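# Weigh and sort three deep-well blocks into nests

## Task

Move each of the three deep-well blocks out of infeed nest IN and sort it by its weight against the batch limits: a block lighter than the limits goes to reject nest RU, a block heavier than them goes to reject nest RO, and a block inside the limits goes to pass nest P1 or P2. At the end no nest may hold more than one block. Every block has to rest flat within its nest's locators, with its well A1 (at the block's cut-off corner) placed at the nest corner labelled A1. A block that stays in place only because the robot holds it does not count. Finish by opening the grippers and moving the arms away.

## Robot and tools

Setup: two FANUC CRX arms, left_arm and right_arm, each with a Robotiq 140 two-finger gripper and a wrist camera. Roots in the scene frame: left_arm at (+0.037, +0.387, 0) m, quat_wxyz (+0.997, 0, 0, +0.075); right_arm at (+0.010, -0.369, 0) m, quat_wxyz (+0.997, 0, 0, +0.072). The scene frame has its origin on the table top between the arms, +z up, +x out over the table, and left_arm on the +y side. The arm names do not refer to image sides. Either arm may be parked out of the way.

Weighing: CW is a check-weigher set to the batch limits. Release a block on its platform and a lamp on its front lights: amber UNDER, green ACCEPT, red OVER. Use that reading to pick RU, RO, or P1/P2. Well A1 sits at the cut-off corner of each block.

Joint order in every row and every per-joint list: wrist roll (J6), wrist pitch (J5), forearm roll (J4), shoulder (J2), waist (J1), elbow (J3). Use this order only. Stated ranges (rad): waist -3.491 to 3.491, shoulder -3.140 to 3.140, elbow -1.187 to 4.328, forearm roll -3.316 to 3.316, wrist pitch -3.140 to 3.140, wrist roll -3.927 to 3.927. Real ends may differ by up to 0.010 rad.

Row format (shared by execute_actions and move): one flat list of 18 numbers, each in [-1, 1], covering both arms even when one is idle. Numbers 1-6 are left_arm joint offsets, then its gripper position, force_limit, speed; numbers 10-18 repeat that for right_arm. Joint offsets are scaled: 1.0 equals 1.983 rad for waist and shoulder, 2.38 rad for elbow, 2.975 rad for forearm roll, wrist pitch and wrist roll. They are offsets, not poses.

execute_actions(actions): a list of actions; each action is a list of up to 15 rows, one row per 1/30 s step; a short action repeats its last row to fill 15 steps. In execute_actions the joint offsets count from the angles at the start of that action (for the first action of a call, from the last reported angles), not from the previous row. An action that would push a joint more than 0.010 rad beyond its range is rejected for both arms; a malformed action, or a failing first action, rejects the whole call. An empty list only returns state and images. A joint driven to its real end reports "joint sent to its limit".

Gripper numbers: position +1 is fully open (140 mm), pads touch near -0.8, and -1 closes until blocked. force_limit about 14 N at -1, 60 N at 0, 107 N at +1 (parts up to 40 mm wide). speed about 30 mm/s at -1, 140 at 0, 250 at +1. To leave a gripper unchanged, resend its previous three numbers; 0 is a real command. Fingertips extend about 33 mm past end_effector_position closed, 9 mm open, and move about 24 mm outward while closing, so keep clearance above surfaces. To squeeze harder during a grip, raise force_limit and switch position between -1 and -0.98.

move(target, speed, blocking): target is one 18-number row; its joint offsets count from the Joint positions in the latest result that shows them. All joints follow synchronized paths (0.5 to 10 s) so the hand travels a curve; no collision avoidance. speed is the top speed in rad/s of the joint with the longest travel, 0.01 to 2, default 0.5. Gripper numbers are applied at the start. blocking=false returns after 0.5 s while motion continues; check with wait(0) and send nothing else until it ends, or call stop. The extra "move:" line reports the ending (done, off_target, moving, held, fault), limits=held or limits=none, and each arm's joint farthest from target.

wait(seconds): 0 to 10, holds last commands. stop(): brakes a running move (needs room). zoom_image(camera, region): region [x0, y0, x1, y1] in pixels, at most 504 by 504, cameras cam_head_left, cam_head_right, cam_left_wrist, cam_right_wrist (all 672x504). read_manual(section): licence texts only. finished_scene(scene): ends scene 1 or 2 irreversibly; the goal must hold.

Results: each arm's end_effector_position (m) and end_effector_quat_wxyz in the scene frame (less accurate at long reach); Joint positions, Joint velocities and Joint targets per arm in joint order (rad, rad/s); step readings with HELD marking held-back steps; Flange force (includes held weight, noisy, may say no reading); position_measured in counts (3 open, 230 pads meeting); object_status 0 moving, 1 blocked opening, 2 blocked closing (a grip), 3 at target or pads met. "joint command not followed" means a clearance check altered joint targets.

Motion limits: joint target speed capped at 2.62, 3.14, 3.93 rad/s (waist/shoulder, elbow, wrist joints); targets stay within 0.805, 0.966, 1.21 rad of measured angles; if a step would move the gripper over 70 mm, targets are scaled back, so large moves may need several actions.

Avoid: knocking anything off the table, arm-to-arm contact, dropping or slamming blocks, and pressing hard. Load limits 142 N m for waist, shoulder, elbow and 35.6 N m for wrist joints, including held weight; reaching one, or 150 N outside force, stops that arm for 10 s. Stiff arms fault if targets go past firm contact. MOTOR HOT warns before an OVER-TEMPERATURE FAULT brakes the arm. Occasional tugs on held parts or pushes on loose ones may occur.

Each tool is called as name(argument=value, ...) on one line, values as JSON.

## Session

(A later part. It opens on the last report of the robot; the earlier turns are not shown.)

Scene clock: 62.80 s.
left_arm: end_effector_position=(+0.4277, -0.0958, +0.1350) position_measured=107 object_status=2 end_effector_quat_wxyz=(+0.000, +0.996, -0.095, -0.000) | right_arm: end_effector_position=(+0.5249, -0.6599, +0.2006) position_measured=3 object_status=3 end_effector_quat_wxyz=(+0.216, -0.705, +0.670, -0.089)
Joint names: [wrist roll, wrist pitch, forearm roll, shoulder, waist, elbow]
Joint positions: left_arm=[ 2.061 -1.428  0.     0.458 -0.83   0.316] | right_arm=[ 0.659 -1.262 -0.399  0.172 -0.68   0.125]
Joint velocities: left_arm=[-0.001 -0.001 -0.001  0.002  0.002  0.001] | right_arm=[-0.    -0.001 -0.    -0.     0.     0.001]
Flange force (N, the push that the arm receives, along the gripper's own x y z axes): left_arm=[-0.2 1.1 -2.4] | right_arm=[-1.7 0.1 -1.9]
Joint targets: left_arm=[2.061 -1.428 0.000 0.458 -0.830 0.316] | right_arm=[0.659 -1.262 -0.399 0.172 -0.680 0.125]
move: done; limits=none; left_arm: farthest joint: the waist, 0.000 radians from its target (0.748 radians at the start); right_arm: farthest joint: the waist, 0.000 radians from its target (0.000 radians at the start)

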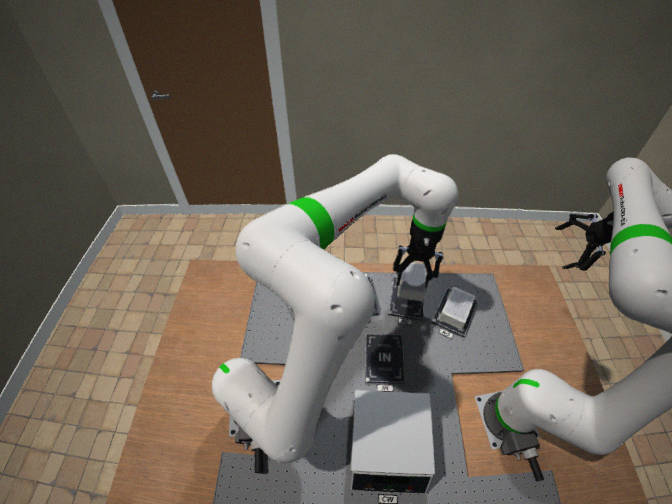

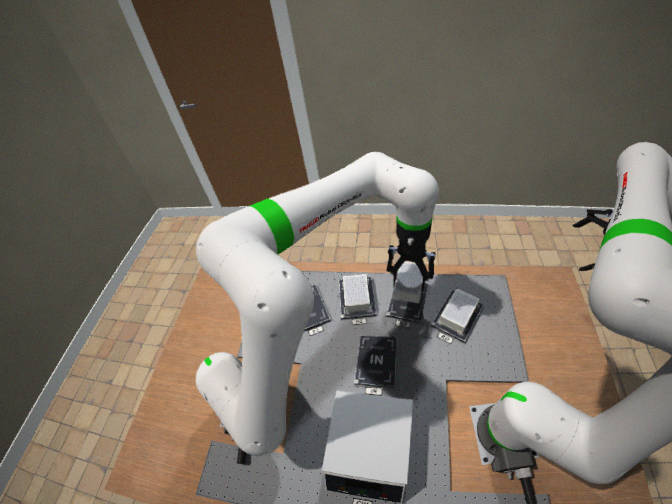

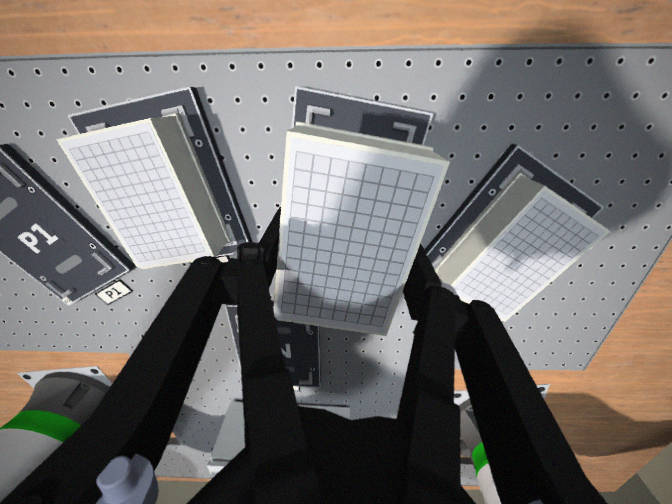

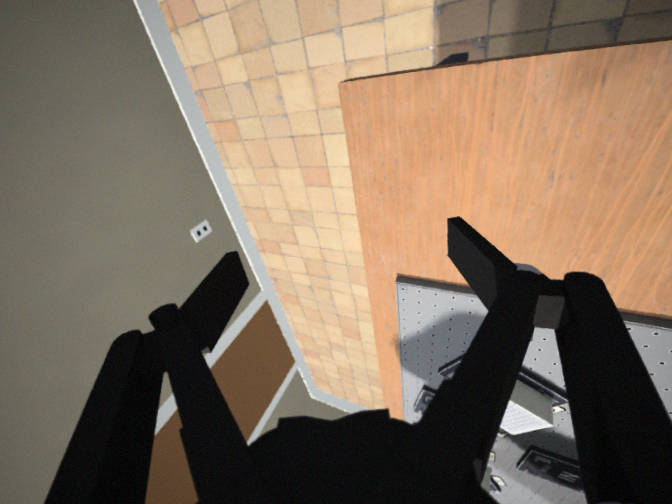

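move(target=[-0.0034,0.0492,0,0.0201,0,-0.0449,-1,0,-0.5,0,0,0,0,0,0,1,0,0], speed=0.15)

zoom_image(camera="cam_left_wrist", region=[250,60,490,240])

Scene clock: 64.43 s.
left_arm: end_effector_position=(+0.4284, -0.0963, +0.0660) position_measured=107 object_status=2 end_effector_quat_wxyz=(-0.000, +0.995, -0.100, -0.000) | right_arm: end_effector_position=(+0.5249, -0.6599, +0.2006) position_measured=3 object_status=3 end_effector_quat_wxyz=(+0.216, -0.705, +0.670, -0.089)
Joint names: [wrist roll, wrist pitch, forearm roll, shoulder, waist, elbow]
Joint positions: left_arm=[ 2.051 -1.282  0.     0.498 -0.83   0.209] | right_arm=[ 0.659 -1.262 -0.399  0.172 -0.68   0.125]
Joint velocities: left_arm=[ 0.     0.002  0.001  0.    -0.001 -0.002] | right_arm=[ 0.     0.001  0.001 -0.    -0.     0.   ]
Flange force (N, the push that the arm receives, along the gripper's own x y z axes): left_arm=[-3.8 -3.5 -0.9] | right_arm=[-0.8 -1.4 -2.4]
Joint targets: left_arm=[2.051 -1.282 0.000 0.498 -0.830 0.209] | right_arm=[0.659 -1.262 -0.399 0.172 -0.680 0.125]
move: done; limits=none; left_arm: farthest joint: the waist, 0.000 radians from its target (0.000 radians at the start); right_arm: farthest joint: the waist, 0.000 radians from its target (0.000 radians at the start)

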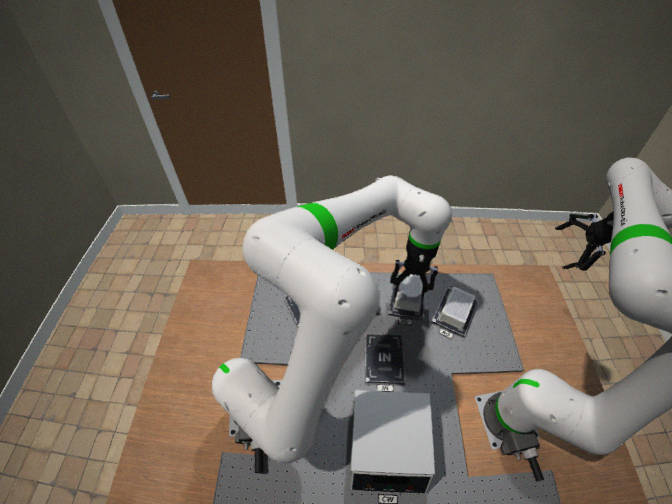

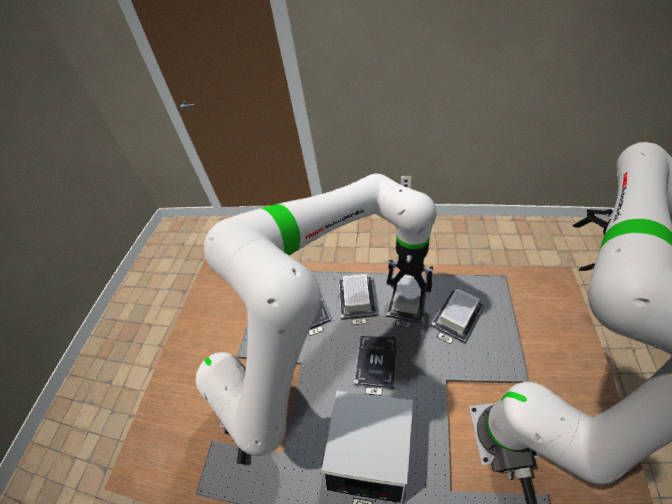

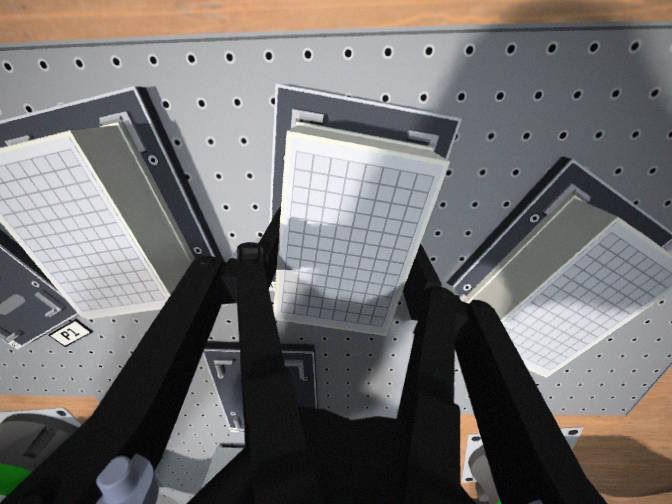

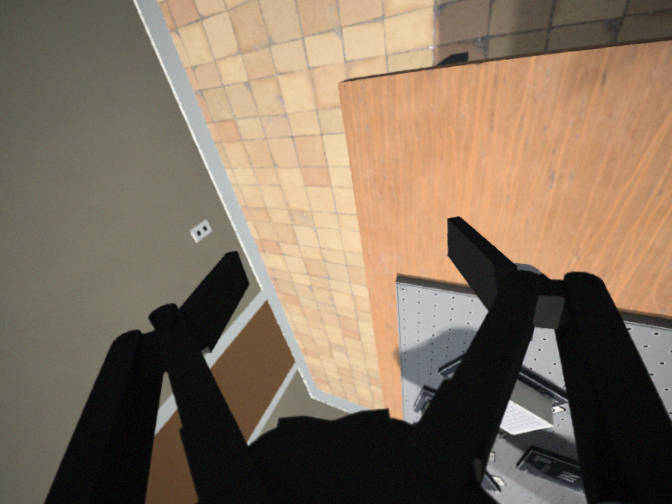

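Region (250, 60, 490, 240) of cam_left_wrist's 672x504 image, scaled by 2.100, with more detail than that image has; it fills the top 378 rows of this view, and the rest is white.

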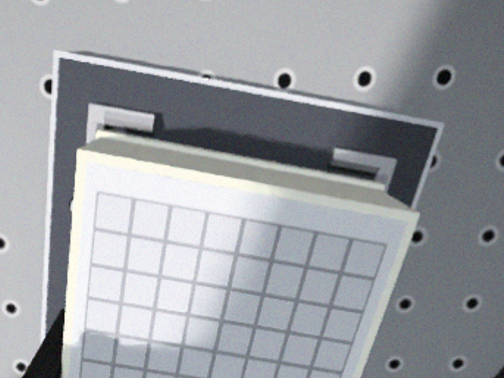

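move(target=[0,0.0073,0,0.0049,0,-0.005,-1,0,-0.5,0,0,0,0,0,0,1,0,0], speed=0.03)

move(target=[0,0,0,0,0,0,0.5,0,-0.5,0,0,0,0,0,0,1,0,0])

move(target=[0,-0.13,0,-0.06,0,0.113,0.5,0,-0.5,0,0,0,0,0,0,1,0,0], speed=0.35)

Scene clock: 65.67 s.
left_arm: end_effector_position=(+0.4290, -0.0968, +0.0553) position_measured=107 object_status=2 end_effector_quat_wxyz=(-0.000, +0.995, -0.100, -0.000) | right_arm: end_effector_position=(+0.5249, -0.6599, +0.2006) position_measured=3 object_status=3 end_effector_quat_wxyz=(+0.216, -0.705, +0.670, -0.089)
Joint names: [wrist roll, wrist pitch, forearm roll, shoulder, waist, elbow]
Joint positions: left_arm=[ 2.051 -1.26   0.     0.508 -0.83   0.197] | right_arm=[ 0.659 -1.262 -0.399  0.172 -0.68   0.125]
Joint velocities: left_arm=[-0.     0.    -0.     0.001 -0.    -0.001] | right_arm=[ 0.  0. -0. -0.  0.  0.]
Flange force (N, the push that the arm receives, along the gripper's own x y z axes): left_arm=[-1.0 6.9 -8.6] | right_arm=[-3.2 0.1 -1.4]
Joint targets: left_arm=[2.051 -1.260 0.000 0.508 -0.830 0.197] | right_arm=[0.659 -1.262 -0.399 0.172 -0.680 0.125]
move: done; limits=none; left_arm: farthest joint: the waist, 0.000 radians from its target (0.000 radians at the start); right_arm: farthest joint: the waist, 0.000 radians from its target (0.000 radians at the start)

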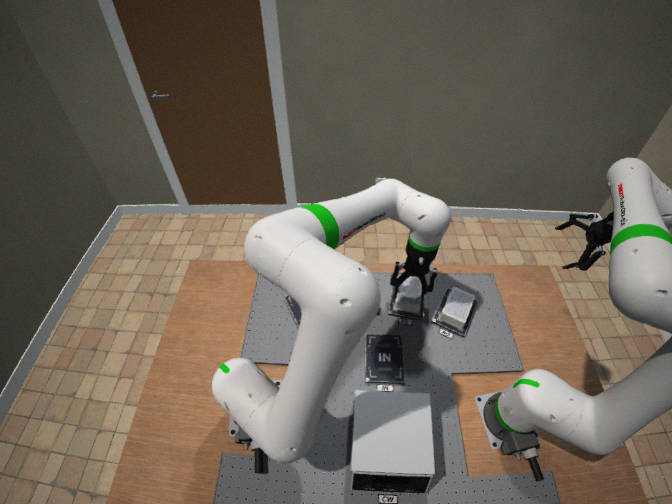

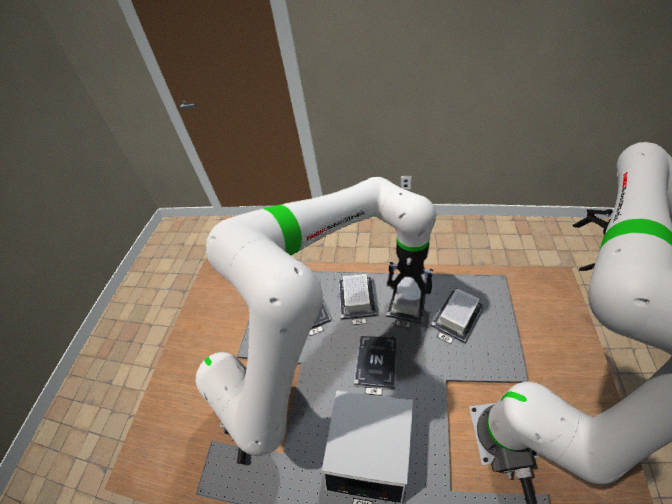

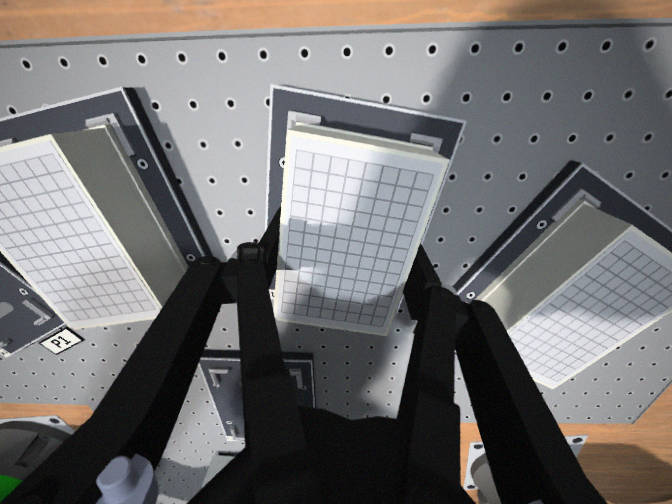

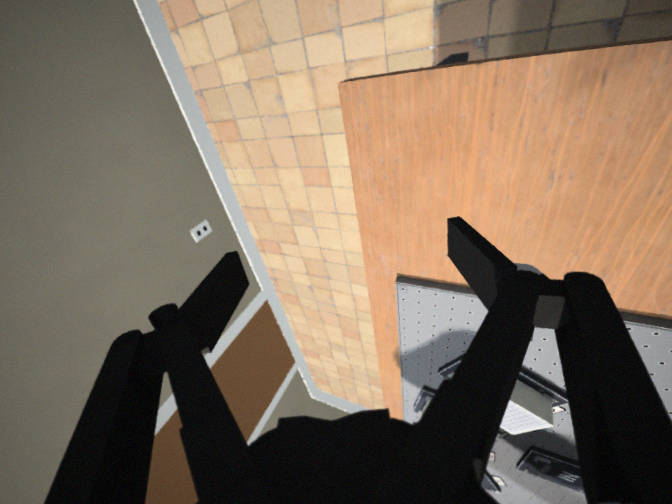

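Scene clock: 66.20 s.
left_arm: end_effector_position=(+0.4289, -0.0968, +0.0551) position_measured=66 object_status=3 end_effector_quat_wxyz=(-0.000, +0.995, -0.100, -0.000) | right_arm: end_effector_position=(+0.5249, -0.6599, +0.2006) position_measured=3 object_status=3 end_effector_quat_wxyz=(+0.216, -0.705, +0.670, -0.089)
Joint names: [wrist roll, wrist pitch, forearm roll, shoulder, waist, elbow]
Joint positions: left_arm=[ 2.051 -1.26   0.     0.508 -0.83   0.197] | right_arm=[ 0.659 -1.262 -0.399  0.172 -0.68   0.125]
Joint velocities: left_arm=[-0.    -0.     0.001 -0.     0.    -0.   ] | right_arm=[-0.    -0.002  0.001  0.001 -0.     0.   ]
Flange force (N, the push that the arm receives, along the gripper's own x y z axes): left_arm=[-0.1 0.3 -3.4] | right_arm=[-2.7 -0.9 -2.6]
Joint targets: left_arm=[2.051 -1.260 0.000 0.508 -0.830 0.197] | right_arm=[0.659 -1.262 -0.399 0.172 -0.680 0.125]
move: done; limits=none; left_arm: farthest joint: the waist, 0.000 radians from its target (0.000 radians at the start); right_arm: farthest joint: the waist, 0.000 radians from its target (0.000 radians at the start)

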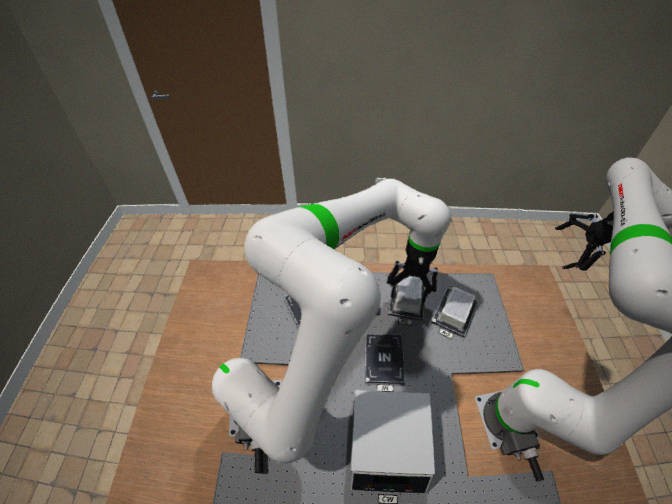

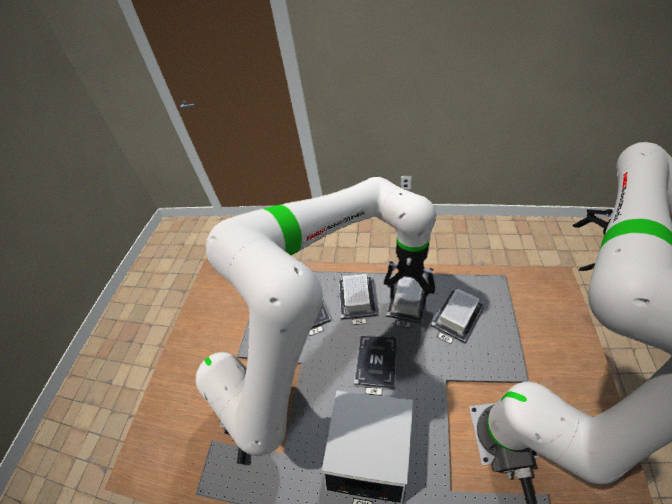

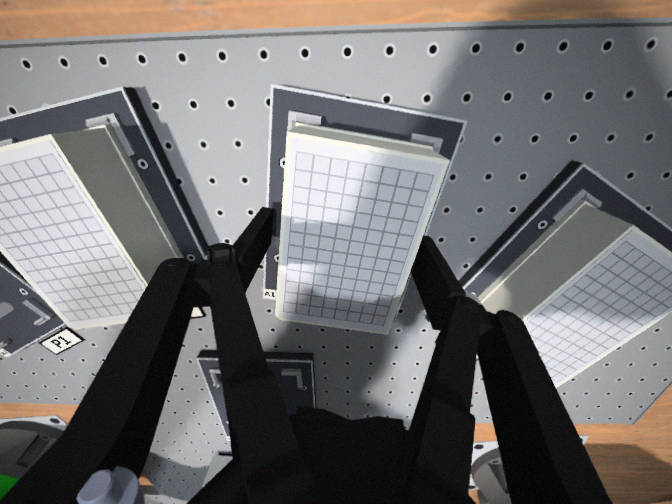

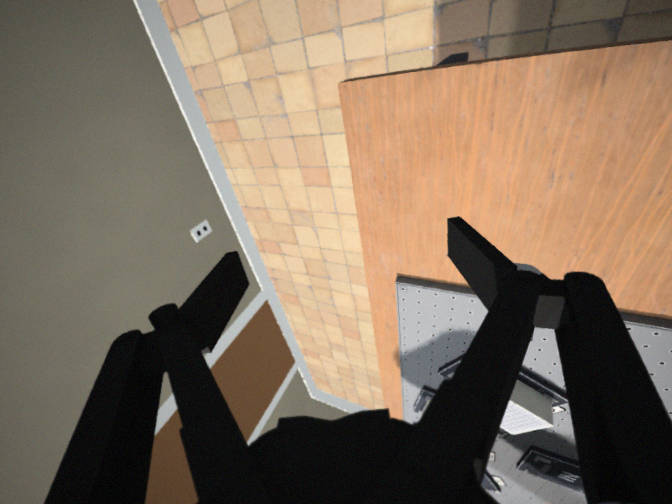

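Scene clock: 67.83 s.
left_arm: end_effector_position=(+0.4102, -0.0816, +0.2408) position_measured=66 object_status=3 end_effector_quat_wxyz=(+0.000, +0.995, -0.100, +0.000) | right_arm: end_effector_position=(+0.5249, -0.6599, +0.2006) position_measured=3 object_status=3 end_effector_quat_wxyz=(+0.216, -0.705, +0.670, -0.089)
Joint names: [wrist roll, wrist pitch, forearm roll, shoulder, waist, elbow]
Joint positions: left_arm=[ 2.051 -1.647  0.     0.389 -0.83   0.466] | right_arm=[ 0.659 -1.262 -0.399  0.172 -0.68   0.125]
Joint velocities: left_arm=[-0.    -0.002 -0.001 -0.     0.     0.001] | right_arm=[-0.    -0.    -0.     0.     0.    -0.001]
Flange force (N, the push that the arm receives, along the gripper's own x y z axes): left_arm=[-1.3 -0.4 -3.4] | right_arm=[-1.8 0.4 -2.7]
Joint targets: left_arm=[2.051 -1.647 0.000 0.389 -0.830 0.466] | right_arm=[0.659 -1.262 -0.399 0.172 -0.680 0.125]
move: done; limits=none; left_arm: farthest joint: the waist, 0.000 radians from its target (0.000 radians at the start); right_arm: farthest joint: the waist, 0.000 radians from its target (0.000 radians at the start)

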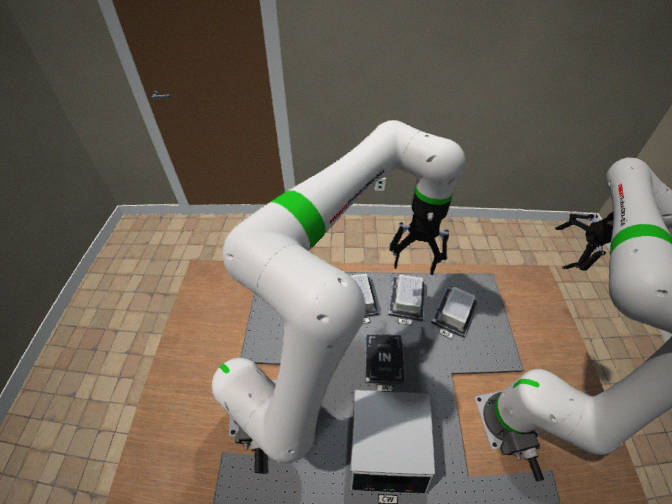

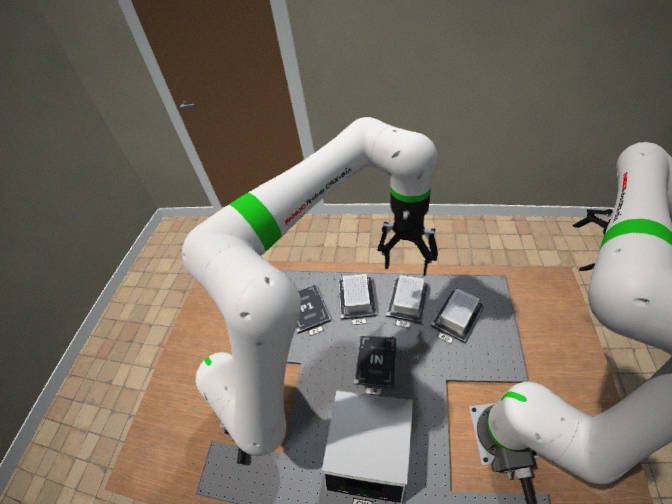

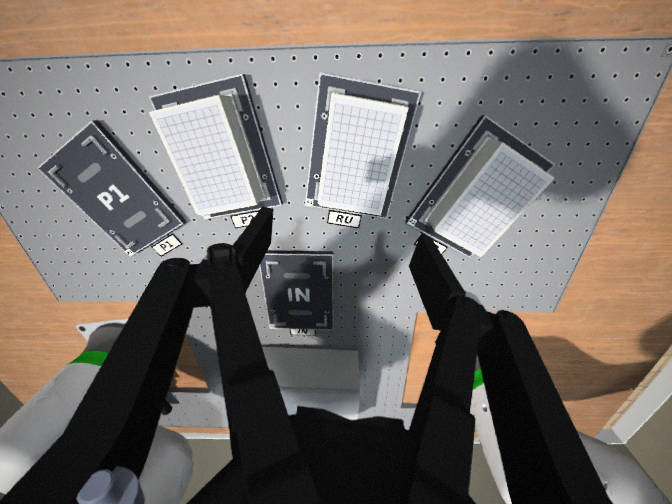

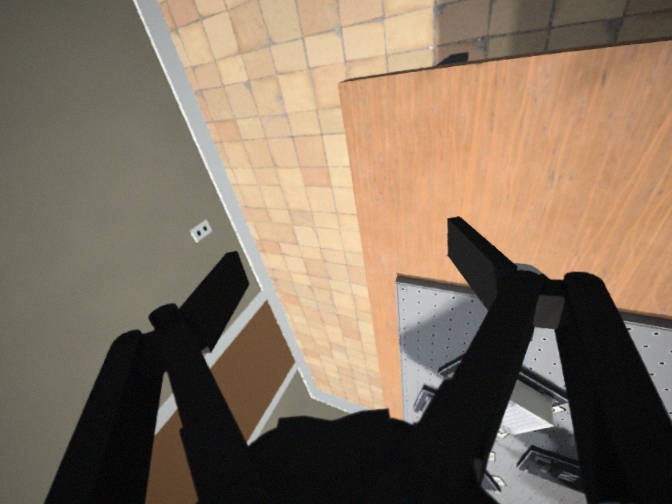

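finished_scene(scene=2)

The scene is finished: the task was done.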